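# Lift a ball off its ring with both hands and hold it

## Task

Grasp the ball between the two hands, raise it so it sits at least three finger-widths above the ring it rests on, and keep it steady in the air without it touching anything else. At the end, no motor of either hand may show moving in hand_stopped_by, and nothing may be knocked off the table.

## Robot and tools

Robot: the upper body of a humanoid on a stand past the table's -x edge, facing roughly +x. It has two arms, left_arm (the robot's own left, on the +y side) and right_arm (on the -y side). Each ends in a five-finger hand: right_arm has a right hand, left_arm its mirror image. Loose objects may occasionally get a brief shove.

World frame (used in every result): the table top is z = 0 with +z up, +x runs across the table away from the robot, and the table's near edge is at x = 0.18 m. Positions are in metres, orientations are quaternions in w,x,y,z order. Each shoulder sits about 0.28 m above the pelvis and 0.06 m forward, 0.10 m to its own side; a hand point can get no further than 0.62 m from its shoulder. Reported positions can drift from the truth at long reach.

Hand point frame: a point 0.05 m in front of the palm, where index pad and thumb tip meet in a pinch. Its +z runs along straightened fingers, +y points out of the palm, and +x crosses the palm away from the thumb on the right hand (toward the thumb on the left hand). Straight fingers extend 0.06 to 0.07 m past the point. A wrist bracket on the little-finger side sticks out and can strike things.

A row is 28 numbers, all in [-1, 1], always including both arms even if one stays still: left_arm dx, dy, dz, rx, ry, rz, then left_gripper little, ring, middle, index, thumb_bend, thumb_turn, force_limit, speed; then the same 14 for right_arm and right_gripper. dx..rz are an offset, not a pose: the hand point's goal relative to its measured pose when the action began, expressed in that hand point's own axes. 1.0 equals 0.6 m for dx, dy, dz and 180 degrees for rx, ry, rz, which together form a single rotation vector. Every row in an action is measured from that same starting pose, not chained. Finger values: +1 open/straight, -1 fully curled. thumb_bend: +1 straight, -1 bent. thumb_turn: +1 beside the palm, -1 across in front of it. A pinch is about index -0.22, thumb_bend -0.75, thumb_turn -0.57. force_limit maps -1..+1 to roughly 0..10 N fingertip force (0..15 N for the two thumb motors) and only stops closing motors. speed maps -1..+1 from nearly zero to full (full travel in 0.6 s). The eight hand numbers are always applied; to keep a hand unchanged, resend its last eight, or, if none were sent yet, its hand_measured six values plus hand_force_limit and hand_speed.

execute_actions(actions): a list of actions; each action is a table of up to 15 rows, one row per 1/30 s step, and a short table repeats its last row to fill 15 steps. An empty list just returns state and images. Per step the commanded pose is clipped to within 70 mm and 16 degrees of the measured pose, so large offsets take several actions; position wins over orientation when both cannot be met.

move(target, speed, blocking): target is one 28-number row; its offsets count from the pose in the latest result that shows one. Each hand point travels in a straight line toward its goal, both arms finishing together, 0.5 to 10 s. speed is the path's top speed in m/s, 0.002 to 0.5 (default 0.25); turning is capped at twice that in rad/s. Paths ignore obstacles and the other arm. blocking=false returns after 0.5 s while motion continues; use wait(0) to check and don't send new rows or moves until a result shows it ended (or call stop). The move: line reports the ending (done, off_target, moving, held, fault) and limits (paced = pose clipped; held = a check blocked steps, after which the arm may surge).

wait(seconds): 0 to 10 s, arms keep their last command. stop(): brakes a running move; needs braking room. zoom_image(camera, region): camera one of cam_head, cam_high, cam_left_wrist, cam_right_wrist; region [x0, y0, x1, y1] in pixels, at most 504 by 504. show_instructions(): shows the reference pages. finished_scene(scene): ends the given scene, irreversibly.

Results: a state line per arm with pose, Hand target lines (where the controller now drives each hand), and per hand six-value lists in motor order: hand_measured (position on the command scale), hand_stopped_by (moving, target, force, stalled, fault), hand_load_n (fingertip load, positive when pushed open), plus hand_force_limit and hand_speed. A lost grip shows as loads near 0. pose unreachable means the clearance check altered that arm's command. Images come from cam_head and cam_high (672x504) and the two fisheye wrist cameras (616x616).

Gripping: a motor starts only when its target changes by 0.01 or more, then runs until it arrives or, when closing, hits force_limit, and locks. If blocked it stays moving for the full travel time, then reads stalled. Before finishing, make sure every motor has settled. Close slowly (speed -0.9 or lower) for a soft grip, since fast fingers overshoot. To squeeze harder, raise force_limit and send a target further closed than measured.

Cautions: never let the arms collide or press on each other hard (any part, hands included). Excess joint torque halts that arm for 10 s (wrist pitch and yaw limits are only 4.6 N m; 23 N m elsewhere). Held loads heat motors; a MOTOR HOT line is a warning and overheating drops the arm. Avoid fast contact, deep targets past contact, dropping the ball, and knocking anything off the table.

Each tool is called after "Emit:" in YAML: its name, and indented under it one key for each argument.

Reference images:

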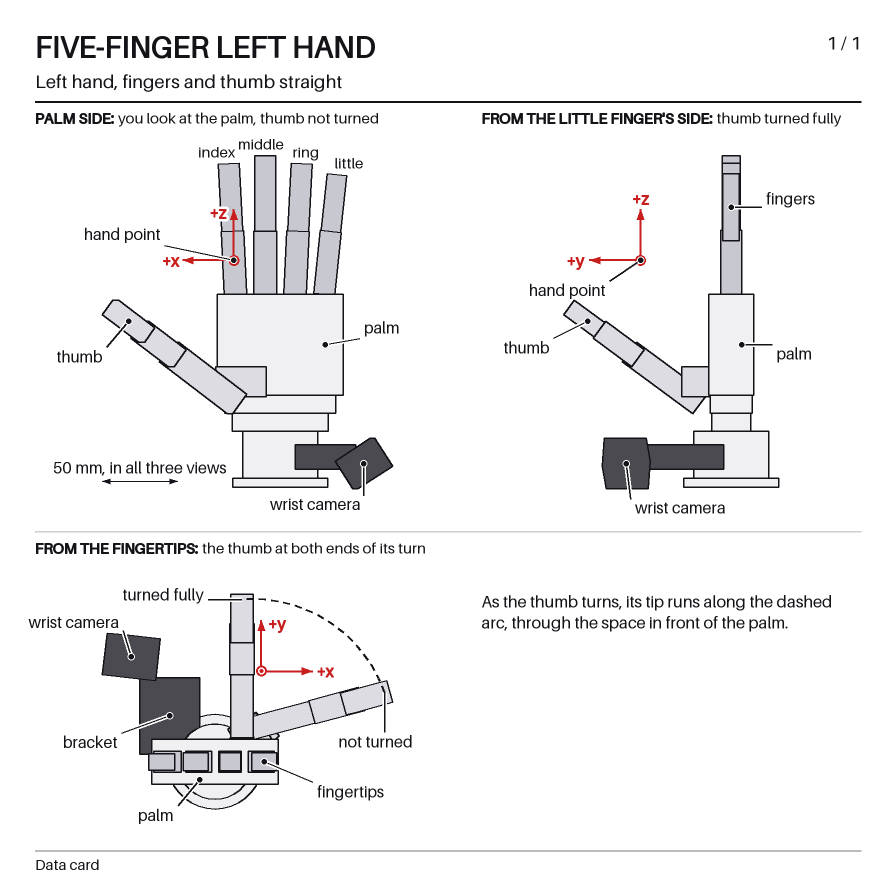

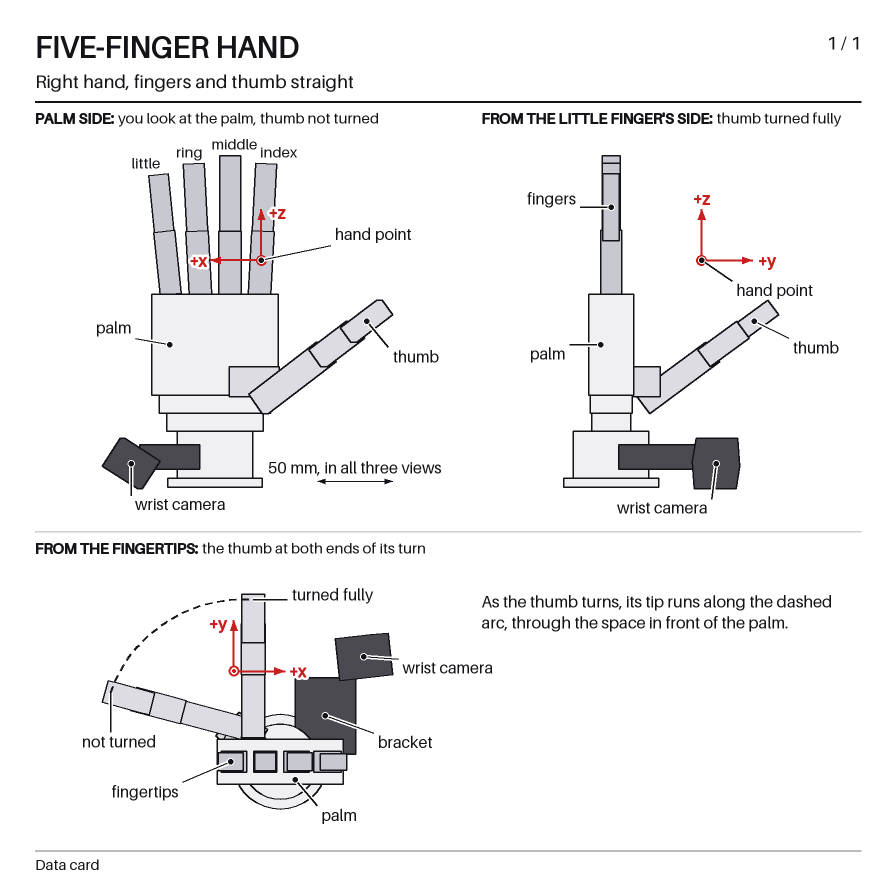

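## Session

Emit:
execute_actions:
  actions: []

Scene clock: 0.00 s.
left_arm: end_effector_position=(+0.1100, +0.1829, +0.4435) hand_measured=(+1.000, +1.000, +1.000, +1.000, +1.000, +1.000) hand_load_n=(+0.0, +0.0, +0.0, +0.0, +0.0, +0.0) hand_stopped_by=(target, target, target, target, target, target) hand_force_limit=0.00 hand_speed=-0.80 end_effector_quat_wxyz=(+0.099, +0.044, -0.033, +0.994) | right_arm: end_effector_position=(+0.1798, -0.1086, +0.4386) hand_measured=(+1.000, +1.000, +1.000, +1.000, +1.000, +1.000) hand_load_n=(+0.0, +0.0, +0.0, +0.0, +0.0, +0.0) hand_stopped_by=(target, target, target, target, target, target) hand_force_limit=0.00 hand_speed=-0.80 end_effector_quat_wxyz=(+0.982, -0.165, +0.043, +0.077)
Joint positions: left_arm=[-0.035  0.565  0.115 -0.602 -0.749 -1.111 -0.202] | right_arm=[-0.156 -0.543 -0.319 -0.442  0.628 -1.015  0.328]
Joint velocities: left_arm=[ 0.008 -0.009  0.006 -0.003  0.     0.     0.   ] | right_arm=[ 0.    -0.008  0.021 -0.015  0.005  0.     0.   ]
Hand target (left_arm): +0.110, +0.183, +0.443; +0.099, +0.044, -0.033, +0.994
Hand target (right_arm): +0.180, -0.109, +0.439; +0.982, -0.165, +0.043, +0.077

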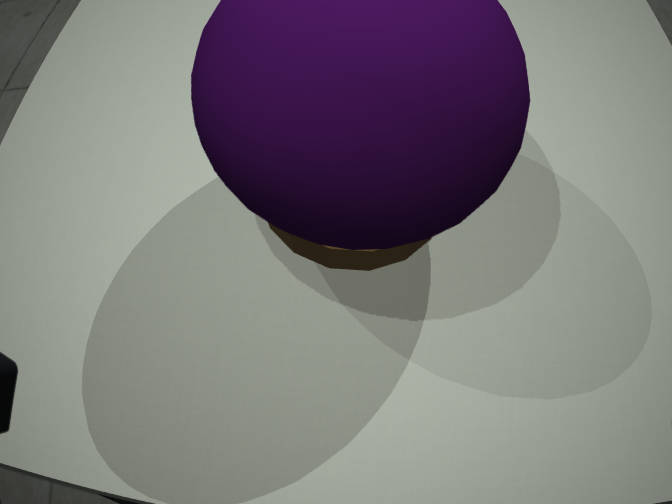

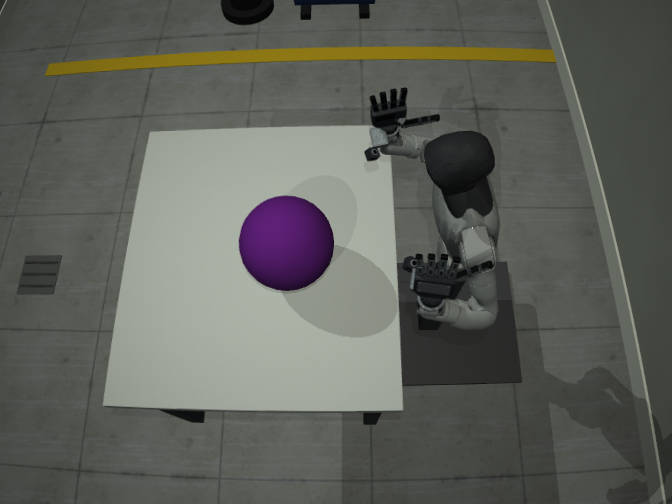

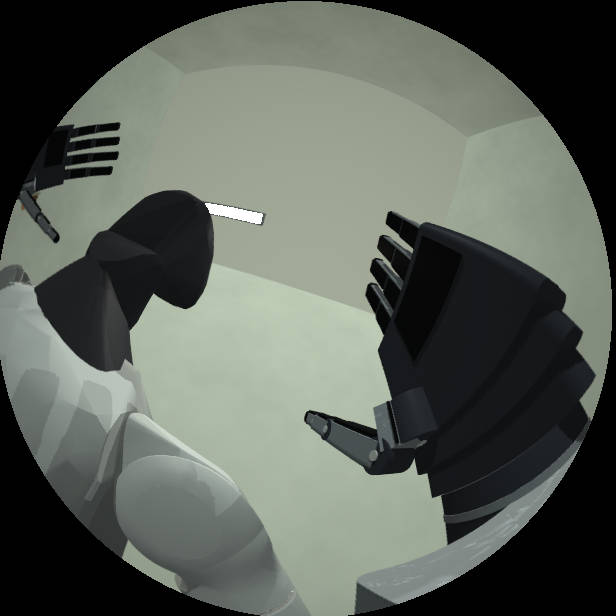

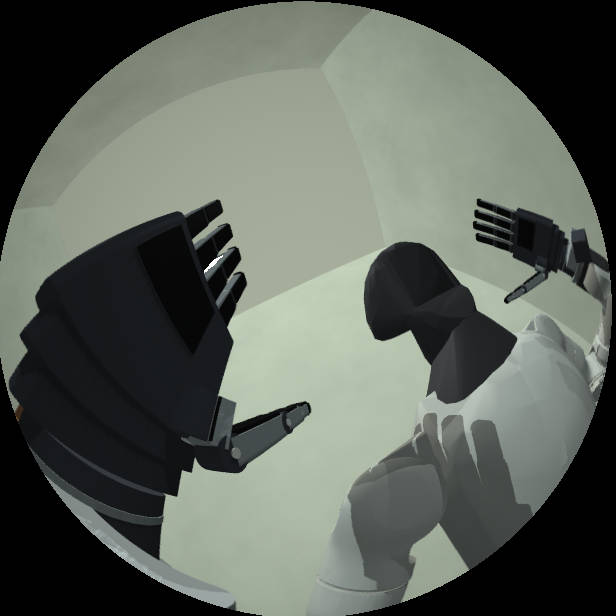

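Emit:
move:
  target: [-0.69,-0.115,-0.442,0.1116,-0.68,-0.0658,1,1,1,1,1,1,0,-0.8,0.582,0.0175,-0.447,0.14,0.667,0.166,1,1,1,1,1,1,0,-0.8]
  speed: 0.3

Scene clock: 47.20 s.
left_arm: end_effector_position=(+0.5047, +0.2010, +0.1509) hand_measured=(+1.000, +1.000, +1.000, +1.000, +1.000, +1.000) hand_load_n=(+0.0, +0.0, +0.0, +0.0, +0.0, +0.0) hand_stopped_by=(target, target, target, target, target, target) hand_force_limit=0.00 hand_speed=-0.80 end_effector_quat_wxyz=(+0.088, +0.900, +0.052, +0.423) | right_arm: end_effector_position=(+0.5036, -0.1245, +0.1450) hand_measured=(+1.000, +1.000, +1.000, +1.000, +1.000, +1.000) hand_load_n=(+0.0, +0.0, +0.0, +0.0, +0.0, +0.0) hand_stopped_by=(target, target, target, target, target, target) hand_force_limit=0.00 hand_speed=-0.80 end_effector_quat_wxyz=(+0.418, +0.030, +0.901, +0.117)
Joint positions: left_arm=[-1.125  0.845 -0.541  0.63  -1.252  0.745  0.052] | right_arm=[-0.721 -0.896  0.17   0.275  1.333  0.786 -0.264]
Joint velocities: left_arm=[-0.006 -0.002 -0.028 -0.003  0.     0.    -0.001] | right_arm=[ 0.     0.006 -0.002 -0.003 -0.005  0.     0.   ]
Hand target (left_arm): +0.505, +0.200, +0.150; +0.088, +0.901, +0.051, +0.422
Hand target (right_arm): +0.504, -0.125, +0.144; +0.417, +0.029, +0.901, +0.115
Off the commanded pose (left_arm): 0.013 m, 1 deg.
Off the commanded pose (right_arm): 0.015 m, 3 deg.
move: off_target (left_arm, right_arm)
camera_calibration (this result's frames):
cam_left_wrist: T_world_to_cam=[[-0.0533168, 0.943833, -0.326092, -0.115706], [0.180552, 0.330286, 0.926451, -0.29288], [0.982119, -0.00948105, -0.18802, -0.331021], [0, 0, 0, 1]] pos_world=[0.371813, 0.202803, 0.171369]
cam_right_wrist: T_world_to_cam=[[0.0196436, 0.931604, 0.362944, 0.0533606], [0.0733033, -0.363379, 0.928753, -0.224867], [0.997116, 0.00836095, -0.0754277, -0.3628], [0, 0, 0, 1]] pos_world=[0.377189, -0.128389, 0.162114]

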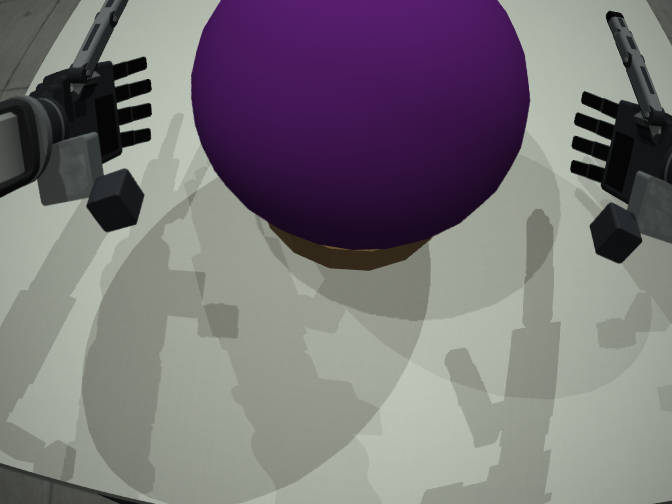

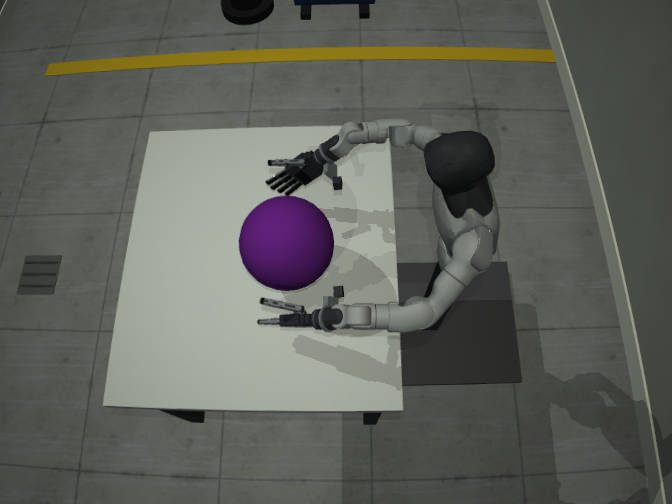

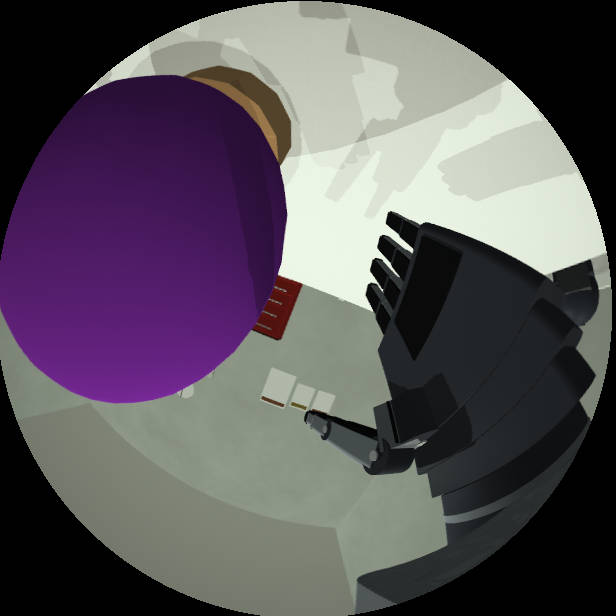

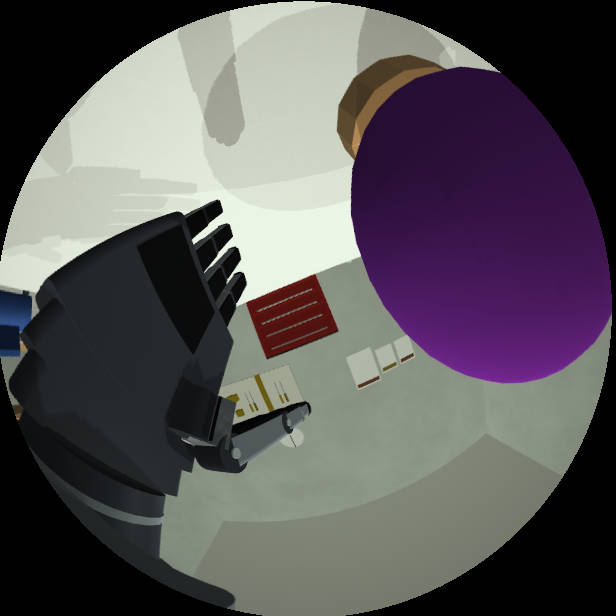

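Emit:
move:
  target: [-0.017,0.094,0.053,0,0,0,1,1,1,1,1,1,0,-0.8,0.012,0.127,0.052,0,0,0,1,1,1,1,1,1,0,-0.8]
  speed: 0.08

Scene clock: 66.17 s.
left_arm: end_effector_position=(+0.5239, +0.1382, +0.1375) hand_measured=(+1.000, +1.000, +1.000, +1.000, +1.000, +1.000) hand_load_n=(+0.0, +0.0, +0.0, +0.0, +0.0, +0.0) hand_stopped_by=(target, target, target, target, target, target) hand_force_limit=0.00 hand_speed=-0.80 end_effector_quat_wxyz=(+0.092, +0.900, +0.051, +0.424) | right_arm: end_effector_position=(+0.5207, -0.0425, +0.1408) hand_measured=(+1.000, +1.000, +1.000, +1.000, +1.000, +1.000) hand_load_n=(+0.0, +0.0, +0.0, +0.0, +0.0, +0.0) hand_stopped_by=(target, target, target, target, target, target) hand_force_limit=0.00 hand_speed=-0.80 end_effector_quat_wxyz=(+0.419, +0.030, +0.899, +0.122)
Joint positions: left_arm=[-1.177  0.625 -0.565  0.684 -1.235  0.682  0.213] | right_arm=[-0.884 -0.631  0.264  0.311  1.295  0.744 -0.504]
Joint velocities: left_arm=[ 0.009 -0.014 -0.006  0.002  0.006  0.     0.   ] | right_arm=[-0.008  0.012  0.003 -0.005 -0.011  0.     0.   ]
Hand target (left_arm): +0.525, +0.140, +0.137; +0.088, +0.900, +0.050, +0.425
Hand target (right_arm): +0.522, -0.044, +0.140; +0.421, +0.031, +0.899, +0.118
Off the commanded pose (left_arm): 0.004 m, 0 deg.
Off the commanded pose (right_arm): 0.003 m, 1 deg.
move: off_target (left_arm)
camera_calibration (this result's frames):
cam_left_wrist: T_world_to_cam=[[-0.0465903, 0.942387, -0.331264, -0.0623506], [0.180329, 0.334111, 0.925122, -0.263417], [0.982502, -0.016635, -0.185506, -0.352611], [0, 0, 0, 1]] pos_world=[0.391038, 0.140903, 0.157627]
cam_right_wrist: T_world_to_cam=[[0.0149285, 0.928224, 0.371722, -0.0207262], [0.0710865, -0.371808, 0.925584, -0.191206], [0.997358, 0.0126069, -0.0715347, -0.381365], [0, 0, 0, 1]] pos_world=[0.394259, -0.0470454, 0.1574]

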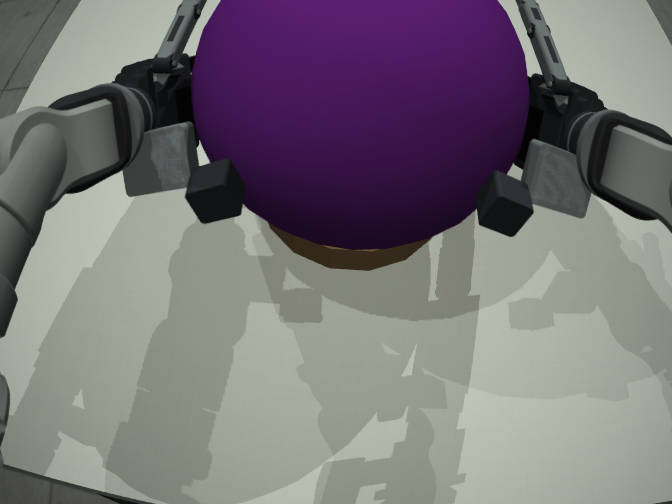

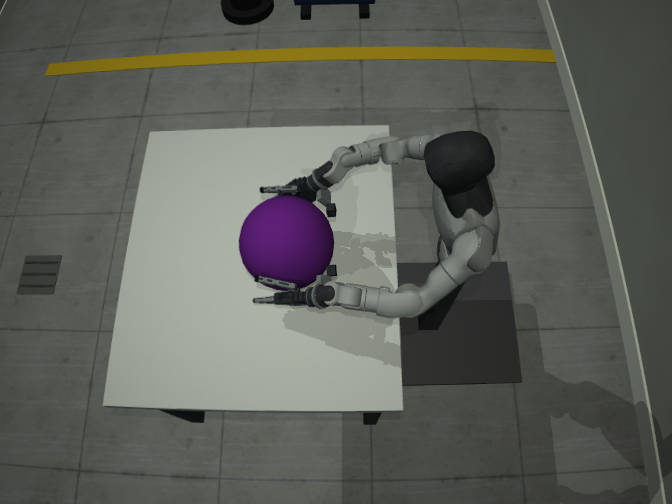

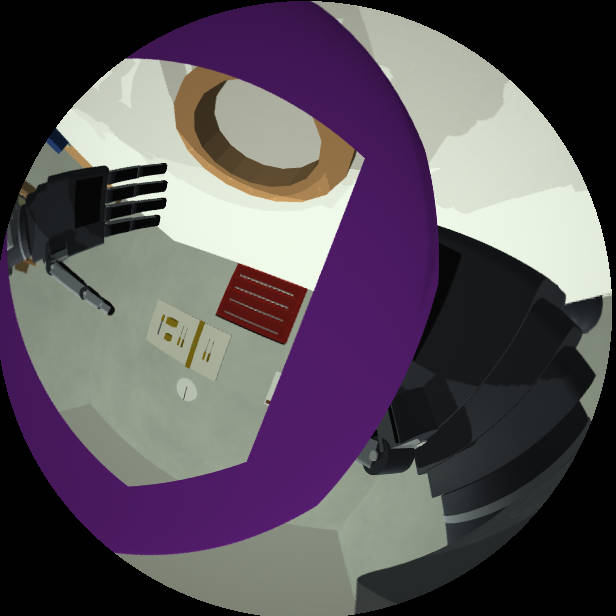

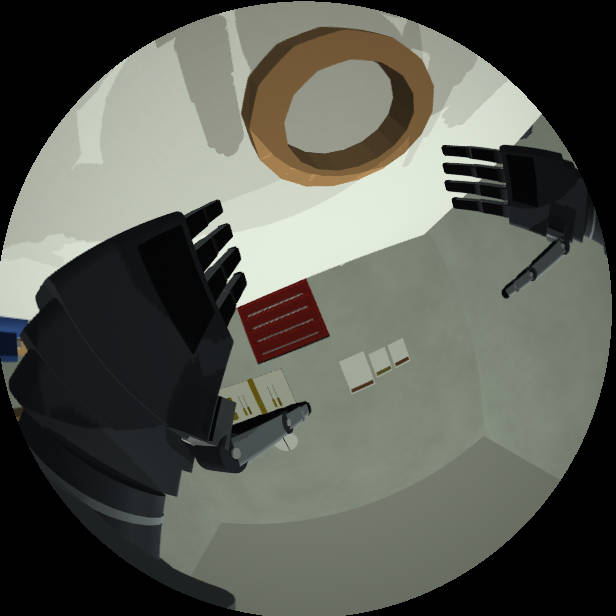

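Emit:
move:
  target: [-0.015,0.01,-0.03,0,0,0,1,1,1,1,1,1,0,-0.8,0.015,0,-0.035,0,0,0,1,1,1,1,1,1,0,-0.8]
  speed: 0.05

Emit:
move:
  target: [0,0.035,0,0,0,0,1,1,1,1,1,1,0,-0.8,0,0.035,0,0,0,0,1,1,1,1,1,1,0,-0.8]
  speed: 0.02

Scene clock: 75.63 s.
left_arm: end_effector_position=(+0.5048, +0.1320, +0.1426) hand_measured=(+1.000, +1.000, +1.000, +1.000, +1.000, +1.000) hand_load_n=(+0.0, +0.0, +0.0, +0.0, +0.0, +0.0) hand_stopped_by=(target, target, target, target, target, target) hand_force_limit=0.00 hand_speed=-0.80 end_effector_quat_wxyz=(+0.090, +0.899, +0.047, +0.426) | right_arm: end_effector_position=(+0.4998, -0.0453, +0.1480) hand_measured=(+1.000, +1.000, +1.000, +1.000, +1.000, +1.000) hand_load_n=(+0.0, +0.0, +0.0, +0.0, +0.0, +0.0) hand_stopped_by=(target, target, target, target, target, target) hand_force_limit=0.00 hand_speed=-0.80 end_effector_quat_wxyz=(+0.422, +0.030, +0.898, +0.120)
Joint positions: left_arm=[-1.069  0.687 -0.515  0.435 -1.323  0.727  0.367] | right_arm=[-0.778 -0.668  0.215  0.112  1.381  0.773 -0.623]
Joint velocities: left_arm=[-0.002  0.003 -0.003  0.008  0.006  0.     0.003] | right_arm=[-0.002  0.002  0.015  0.    -0.005  0.    -0.002]
Hand target (left_arm): +0.504, +0.133, +0.143; +0.091, +0.899, +0.049, +0.425
Hand target (right_arm): +0.499, -0.046, +0.148; +0.421, +0.031, +0.898, +0.120
Off the commanded pose (left_arm): 0.001 m, 1 deg.
Off the commanded pose (right_arm): 0.001 m, 0 deg.
move: done
camera_calibration (this result's frames):
cam_left_wrist: T_world_to_cam=[[-0.0410199, 0.944896, -0.324789, -0.0598216], [0.177825, 0.326777, 0.928221, -0.260804], [0.983207, -0.0196801, -0.18143, -0.333496], [0, 0, 0, 1]] pos_world=[0.371819, 0.135187, 0.162148]
cam_right_wrist: T_world_to_cam=[[0.0145758, 0.929191, 0.369312, -0.0198938], [0.0641825, -0.369459, 0.927028, -0.194067], [0.997832, 0.0101912, -0.0650229, -0.36126], [0, 0, 0, 1]] pos_world=[0.373222, -0.0495328, 0.163762]

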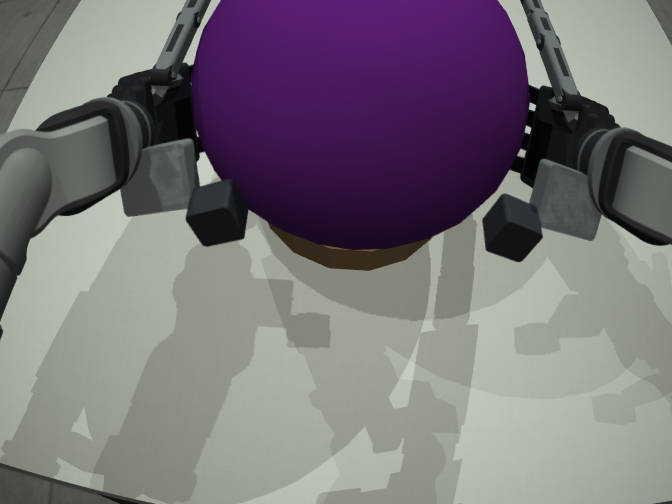

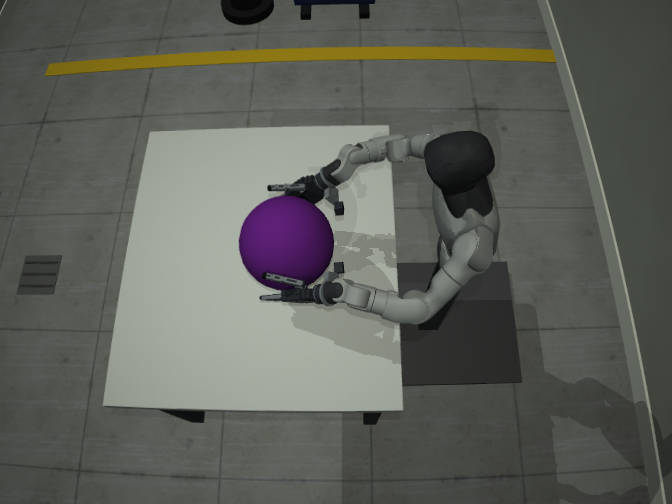

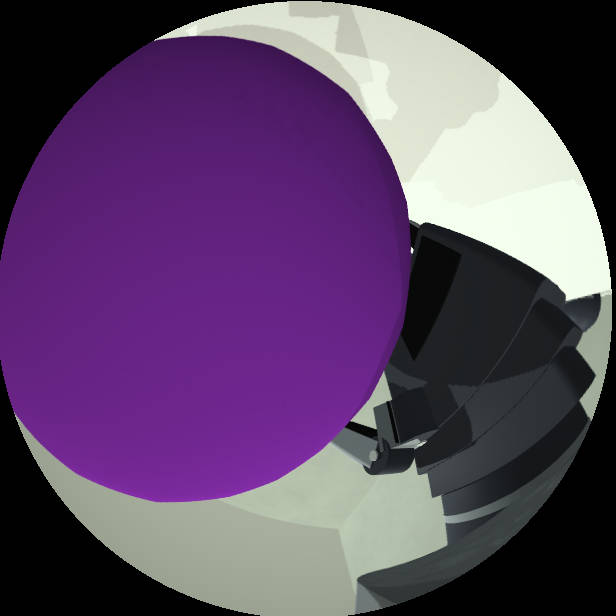

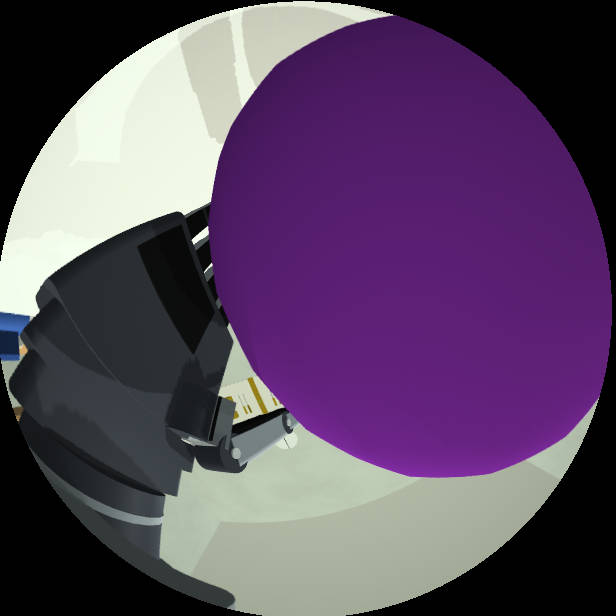

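Scene clock: 76.90 s.
left_arm: end_effector_position=(+0.5071, +0.1296, +0.1435) hand_measured=(+1.000, +1.000, +1.000, +1.000, +1.000, +1.000) hand_load_n=(+0.0, +0.0, +0.0, +0.0, +0.0, +0.0) hand_stopped_by=(target, target, target, target, target, target) hand_force_limit=0.00 hand_speed=-0.80 end_effector_quat_wxyz=(+0.069, +0.900, +0.059, +0.427) | right_arm: end_effector_position=(+0.5022, -0.0375, +0.1496) hand_measured=(+1.000, +1.000, +1.000, +1.000, +1.000, +1.000) hand_load_n=(+0.0, +0.0, +0.0, +0.0, +0.0, +0.0) hand_stopped_by=(target, target, target, target, target, target) hand_force_limit=0.00 hand_speed=-0.80 end_effector_quat_wxyz=(+0.423, +0.040, +0.899, +0.105)
Joint positions: left_arm=[-1.069  0.657 -0.501  0.402 -1.333  0.734  0.476] | right_arm=[-0.803 -0.618  0.216  0.1    1.381  0.779 -0.722]
Joint velocities: left_arm=[0.002 0.002 0.    0.    0.006 0.005 0.002] | right_arm=[ 0.006 -0.008  0.008 -0.02  -0.002  0.    -0.001]
Hand target (left_arm): +0.505, +0.112, +0.148; +0.090, +0.899, +0.046, +0.427
Hand target (right_arm): +0.499, -0.026, +0.154; +0.423, +0.031, +0.897, +0.120
Off the commanded pose (left_arm): 0.019 m, 3 deg.
Off the commanded pose (right_arm): 0.013 m, 2 deg.
move: off_target (left_arm, right_arm)
camera_calibration (this result's frames):
cam_left_wrist: T_world_to_cam=[[-0.0788955, 0.951541, -0.297228, -0.0428069], [0.166848, 0.306556, 0.937115, -0.254325], [0.982821, 0.0243423, -0.182949, -0.340963], [0, 0, 0, 1]] pos_world=[0.374162, 0.126997, 0.163229]
cam_right_wrist: T_world_to_cam=[[0.0432888, 0.935531, 0.350583, -0.0391789], [0.055391, -0.352619, 0.934126, -0.18889], [0.997526, -0.0210181, -0.0670845, -0.364319], [0, 0, 0, 1]] pos_world=[0.375576, -0.0376105, 0.165742]

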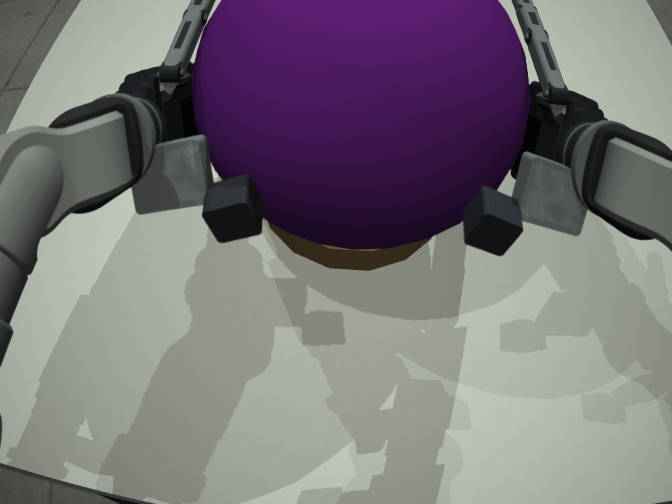

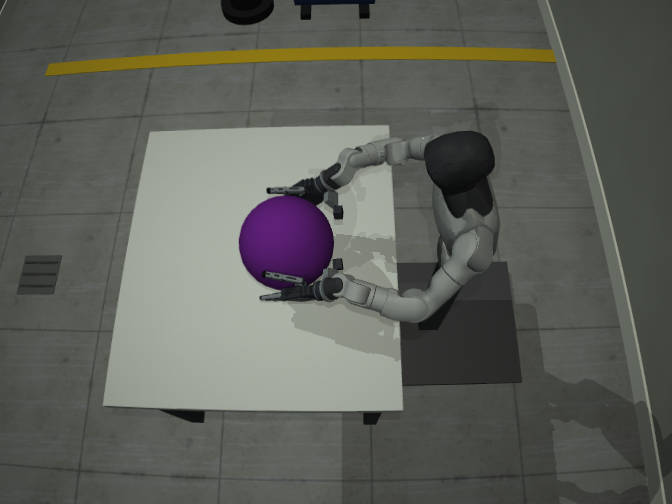

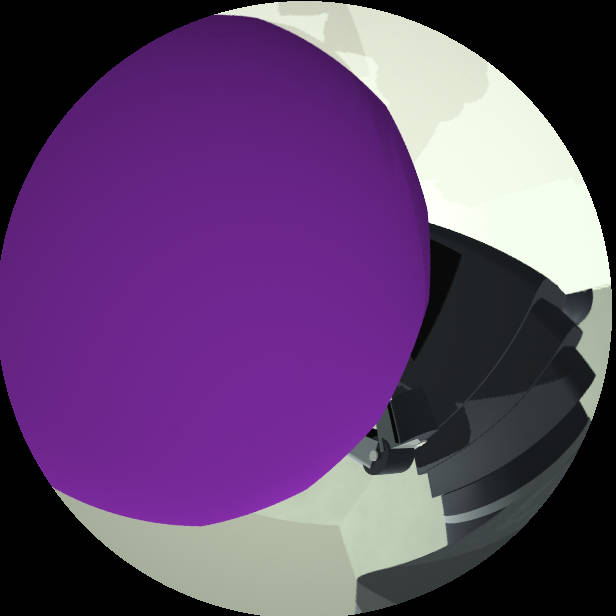

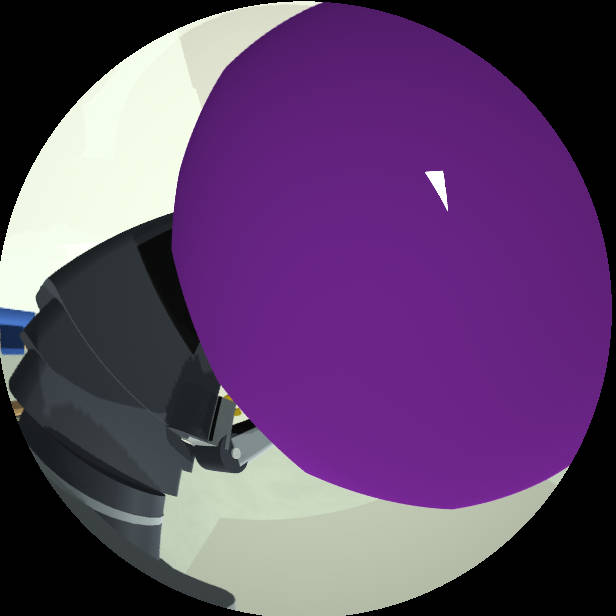

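Emit:
execute_actions:
  actions:
    - [[0,0.03,0,-0.015,0,0,0.3,0.3,0.3,0.3,1,0.4,-0.4,-0.85,0,0.03,0,-0.012,0,0,0.3,0.3,0.3,0.3,1,0.4,-0.4,-0.85]]

Emit:
wait:
  seconds: 1.5

Scene clock: 83.37 s.
left_arm: end_effector_position=(+0.5103, +0.1322, +0.1446) hand_measured=(+0.902, +0.902, +0.902, +0.902, +1.000, +0.916) hand_load_n=(+0.0, +0.0, +0.0, +0.0, +0.0, +3.5) hand_stopped_by=(moving, moving, moving, moving, target, moving) hand_force_limit=-0.40 hand_speed=-0.85 end_effector_quat_wxyz=(+0.069, +0.898, +0.065, +0.430) | right_arm: end_effector_position=(+0.5056, -0.0376, +0.1485) hand_measured=(+0.900, +0.900, +0.900, +0.900, +1.000, +0.916) hand_load_n=(+0.0, +0.0, +0.0, +0.0, +0.0, +2.5) hand_stopped_by=(moving, moving, moving, moving, target, moving) hand_force_limit=-0.40 hand_speed=-0.85 end_effector_quat_wxyz=(+0.424, +0.045, +0.899, +0.100)
Joint positions: left_arm=[-1.075  0.652 -0.5    0.423 -1.33   0.72   0.469] | right_arm=[-0.815 -0.603  0.221  0.118  1.368  0.77  -0.731]
Joint velocities: left_arm=[ 0.003  0.003 -0.005  0.026 -0.002 -0.009  0.   ] | right_arm=[-0.008  0.014 -0.011  0.006 -0.002 -0.027  0.   ]
Hand target (left_arm): +0.508, +0.112, +0.147; +0.090, +0.898, +0.048, +0.429
Hand target (right_arm): +0.502, -0.020, +0.154; +0.424, +0.032, +0.897, +0.122
Off the commanded pose (left_arm): 0.021 m, 3 deg.
Off the commanded pose (right_arm): 0.019 m, 3 deg.
camera_calibration (this result's frames):
cam_left_wrist: T_world_to_cam=[[-0.0885703, 0.948331, -0.304669, -0.0382358], [0.157617, 0.315361, 0.935791, -0.252949], [0.98352, 0.0348623, -0.177405, -0.346524], [0, 0, 0, 1]] pos_world=[0.377296, 0.128111, 0.163584]
cam_right_wrist: T_world_to_cam=[[0.056757, 0.936275, 0.346652, -0.0450441], [0.0498767, -0.349437, 0.935631, -0.18538], [0.997141, -0.0358137, -0.0665313, -0.368228], [0, 0, 0, 1]] pos_world=[0.378978, -0.0357925, 0.164563]

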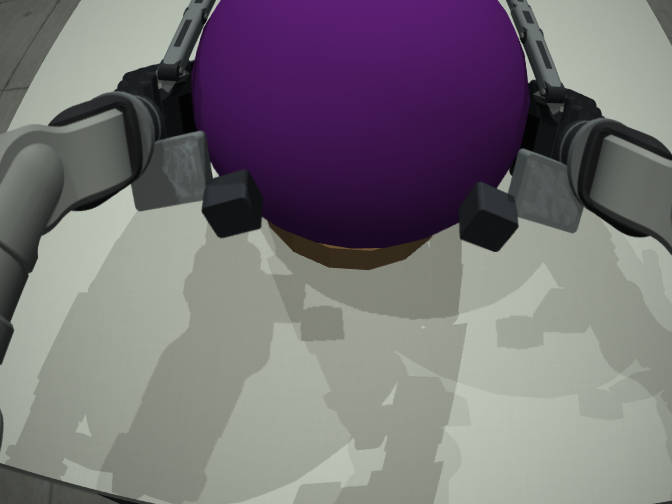

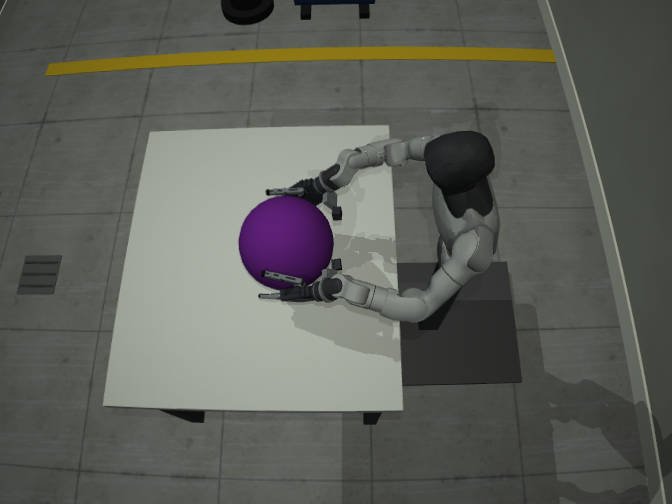

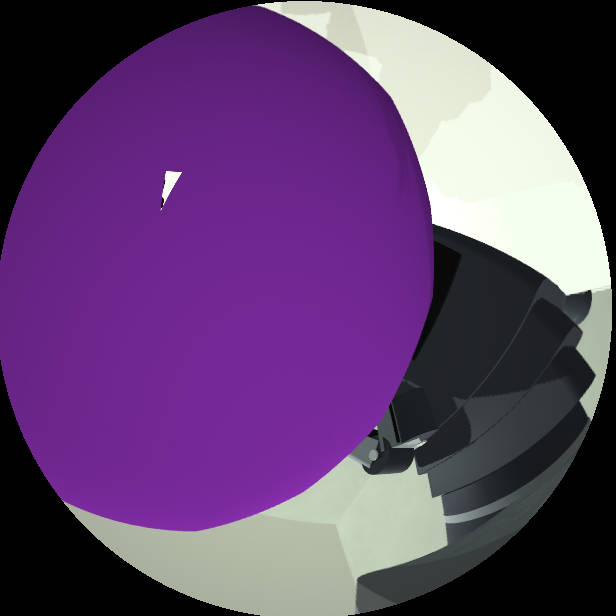

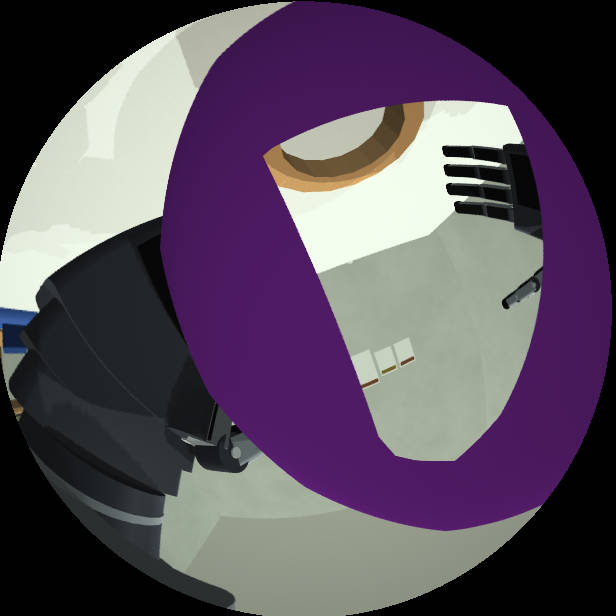

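Scene clock: 84.87 s.
left_arm: end_effector_position=(+0.5116, +0.1362, +0.1445) hand_measured=(+0.526, +0.568, +0.576, +0.526, +1.000, +0.824) hand_load_n=(+0.0, +3.0, +0.5, +1.5, +0.0, +2.0) hand_stopped_by=(moving, force, force, moving, target, force) hand_force_limit=-0.40 hand_speed=-0.85 end_effector_quat_wxyz=(+0.062, +0.897, +0.067, +0.432) | right_arm: end_effector_position=(+0.5088, -0.0442, +0.1476) hand_measured=(+0.526, +0.586, +0.594, +0.536, +1.000, +0.788) hand_load_n=(+1.0, +2.0, +0.0, +2.5, +0.0, +0.0) hand_stopped_by=(moving, force, force, force, target, force) hand_force_limit=-0.40 hand_speed=-0.85 end_effector_quat_wxyz=(+0.427, +0.051, +0.898, +0.088)
Joint positions: left_arm=[-1.077  0.655 -0.501  0.426 -1.321  0.717  0.473] | right_arm=[-0.816 -0.606  0.219  0.127  1.355  0.766 -0.74 ]
Joint velocities: left_arm=[ 0.008  0.    -0.008  0.025 -0.012  0.003  0.005] | right_arm=[ 0.    -0.025  0.008  0.002 -0.018  0.013 -0.002]
Hand target (left_arm): +0.508, +0.112, +0.147; +0.090, +0.898, +0.048, +0.429
Hand target (right_arm): +0.502, -0.020, +0.154; +0.424, +0.032, +0.897, +0.122
Off the commanded pose (left_arm): 0.025 m, 4 deg.
Off the commanded pose (right_arm): 0.026 m, 4 deg.
wait: 1.50 s; no rest
camera_calibration (this result's frames):
cam_left_wrist: T_world_to_cam=[[-0.0967499, 0.951321, -0.292624, -0.0399071], [0.151732, 0.304664, 0.940296, -0.250521], [0.983675, 0.0465731, -0.173822, -0.350098], [0, 0, 0, 1]] pos_world=[0.378534, 0.130594, 0.163032]
cam_right_wrist: T_world_to_cam=[[0.0749169, 0.940539, 0.33132, -0.0455473], [0.0394396, -0.334789, 0.941467, -0.181938], [0.99641, -0.0574646, -0.0621758, -0.372904], [0, 0, 0, 1]] pos_world=[0.382153, -0.0395006, 0.163194]

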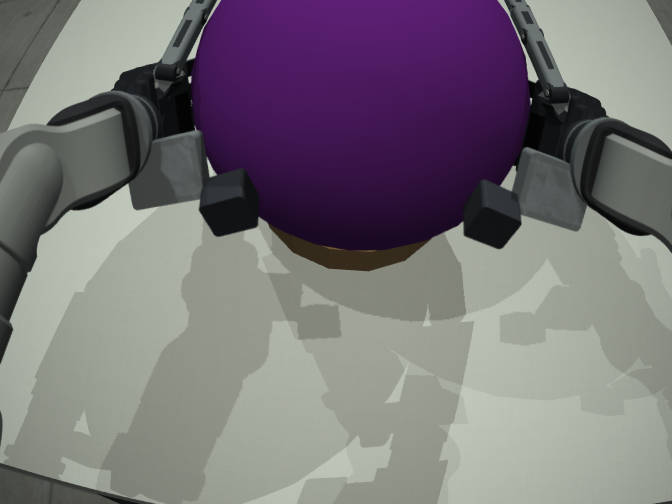

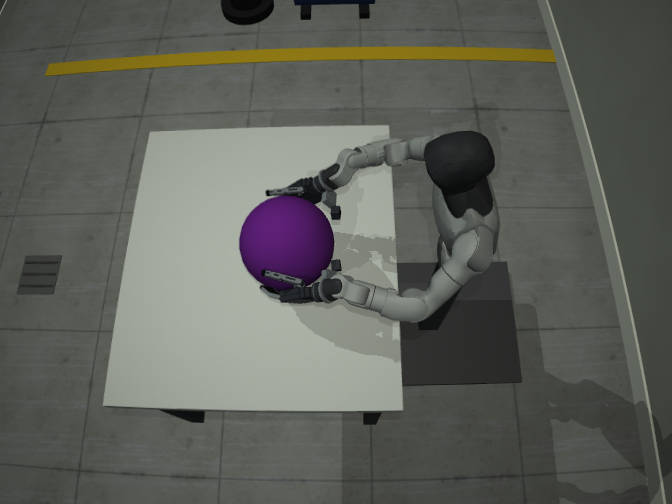

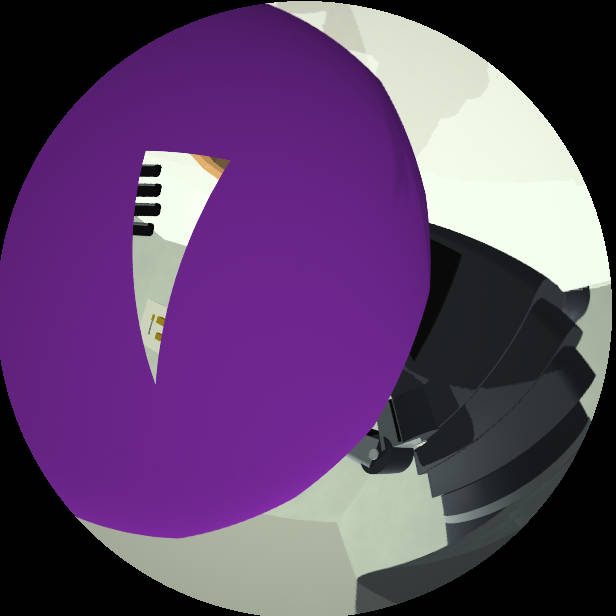

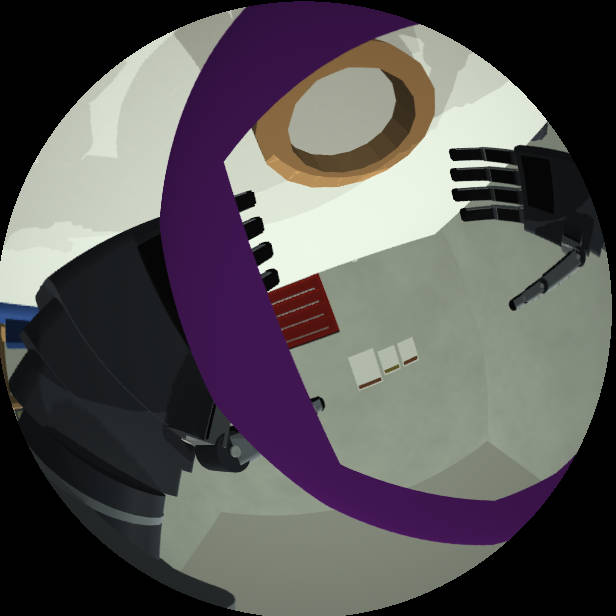

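Emit:
execute_actions:
  actions:
    - [[0.01,0.06,-0.01,-0.025,0,0,0.3,0.3,0.3,0.3,1,0.4,-0.4,-0.85,-0.01,0.06,-0.01,-0.025,0,0,0.3,0.3,0.3,0.3,1,0.4,-0.4,-0.85]]
    - [[0.03,0.068,-0.028,-0.025,0,0,0.3,0.3,0.3,0.3,1,0.4,-0.4,-0.85,-0.03,0.068,-0.028,-0.025,0,0,0.3,0.3,0.3,0.3,1,0.4,-0.4,-0.85]]
    - [[0.03,0.068,-0.028,-0.025,0,0,0.3,0.3,0.3,0.3,1,0.4,-0.4,-0.85,-0.03,0.068,-0.028,-0.025,0,0,0.3,0.3,0.3,0.3,1,0.4,-0.4,-0.85]]

Scene clock: 97.37 s.
left_arm: end_effector_position=(+0.5299, +0.1474, +0.2114) hand_measured=(+0.494, +0.568, +0.576, +0.518, +1.000, +0.824) hand_load_n=(+11.0, +0.0, +0.0, +0.0, +0.0, +0.5) hand_stopped_by=(force, force, force, force, target, force) hand_force_limit=-0.40 hand_speed=-0.85 end_effector_quat_wxyz=(+0.036, +0.884, +0.104, +0.455) | right_arm: end_effector_position=(+0.5349, -0.0394, +0.2169) hand_measured=(+0.512, +0.586, +0.594, +0.534, +1.000, +0.788) hand_load_n=(+10.0, +0.0, +0.0, +0.0, +0.0, +0.0) hand_stopped_by=(force, force, force, force, target, force) hand_force_limit=-0.40 hand_speed=-0.85 end_effector_quat_wxyz=(+0.454, +0.083, +0.884, +0.078)
Joint positions: left_arm=[-1.227  0.64  -0.371  0.416 -1.393  0.855  0.693] | right_arm=[-1.034 -0.568  0.134  0.179  1.442  0.861 -0.95 ]
Joint velocities: left_arm=[ 0.115 -0.054 -0.025  0.028  0.003  0.057  0.013] | right_arm=[ 0.08   0.051  0.025  0.046 -0.017  0.064  0.   ]
Hand target (left_arm): +0.523, +0.109, +0.211; +0.076, +0.888, +0.070, +0.447
Hand target (right_arm): +0.524, -0.008, +0.215; +0.443, +0.053, +0.888, +0.112
Off the commanded pose (left_arm): 0.041 m, 6 deg.
Off the commanded pose (right_arm): 0.035 m, 5 deg.
camera_calibration (this result's frames):
cam_left_wrist: T_world_to_cam=[[-0.173584, 0.943064, -0.283722, 0.0108033], [0.080471, 0.300715, 0.950313, -0.283372], [0.981526, 0.142128, -0.128089, -0.379684], [0, 0, 0, 1]] pos_world=[0.397348, 0.128989, 0.223724]
cam_right_wrist: T_world_to_cam=[[0.123416, 0.930358, 0.345258, -0.104323], [-0.0351934, -0.343596, 0.938458, -0.206316], [0.991731, -0.127971, -0.00966262, -0.405978], [0, 0, 0, 1]] pos_world=[0.408235, -0.0257854, 0.225714]

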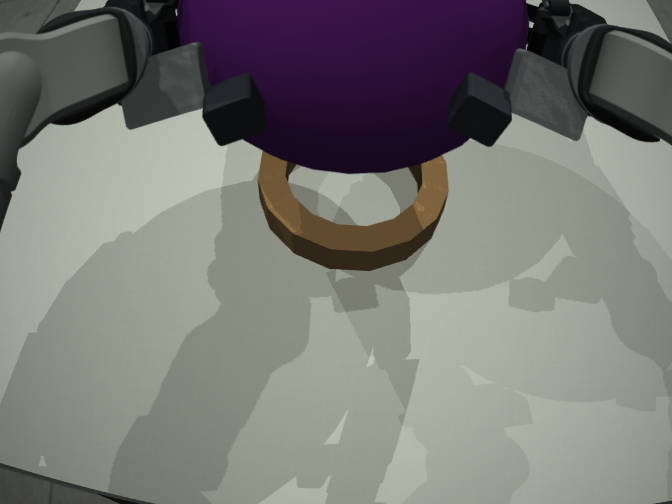

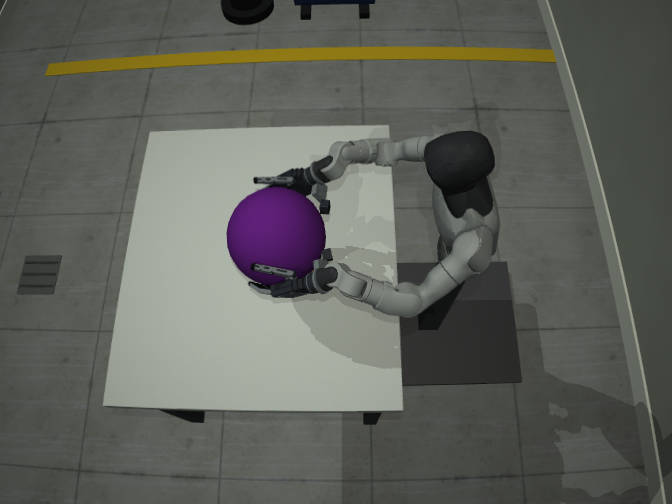

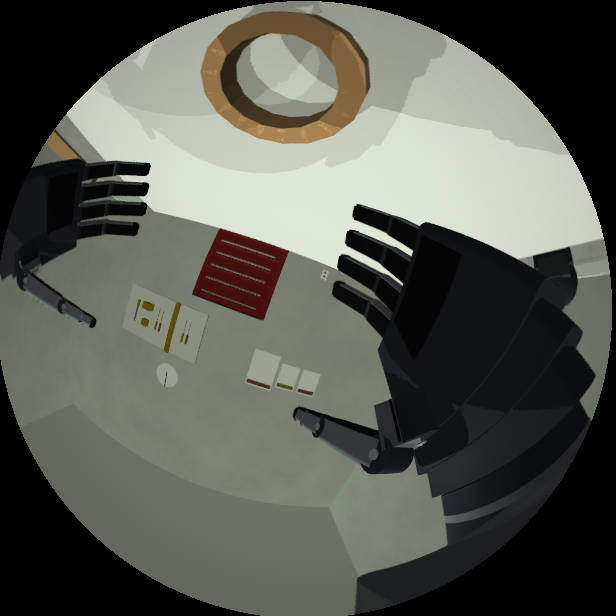

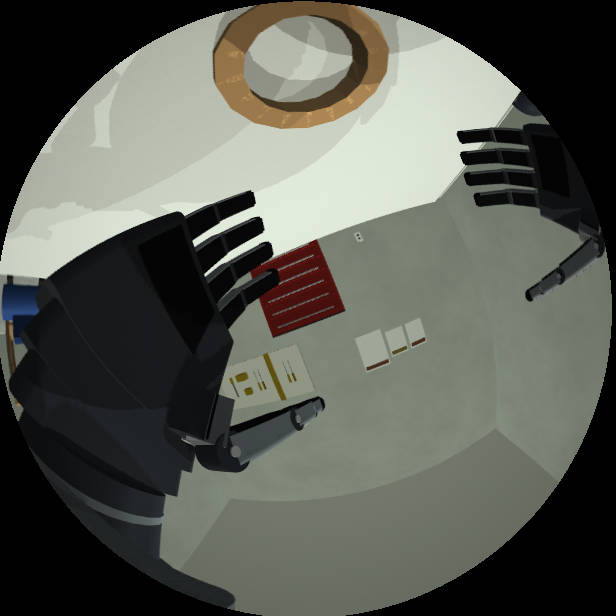

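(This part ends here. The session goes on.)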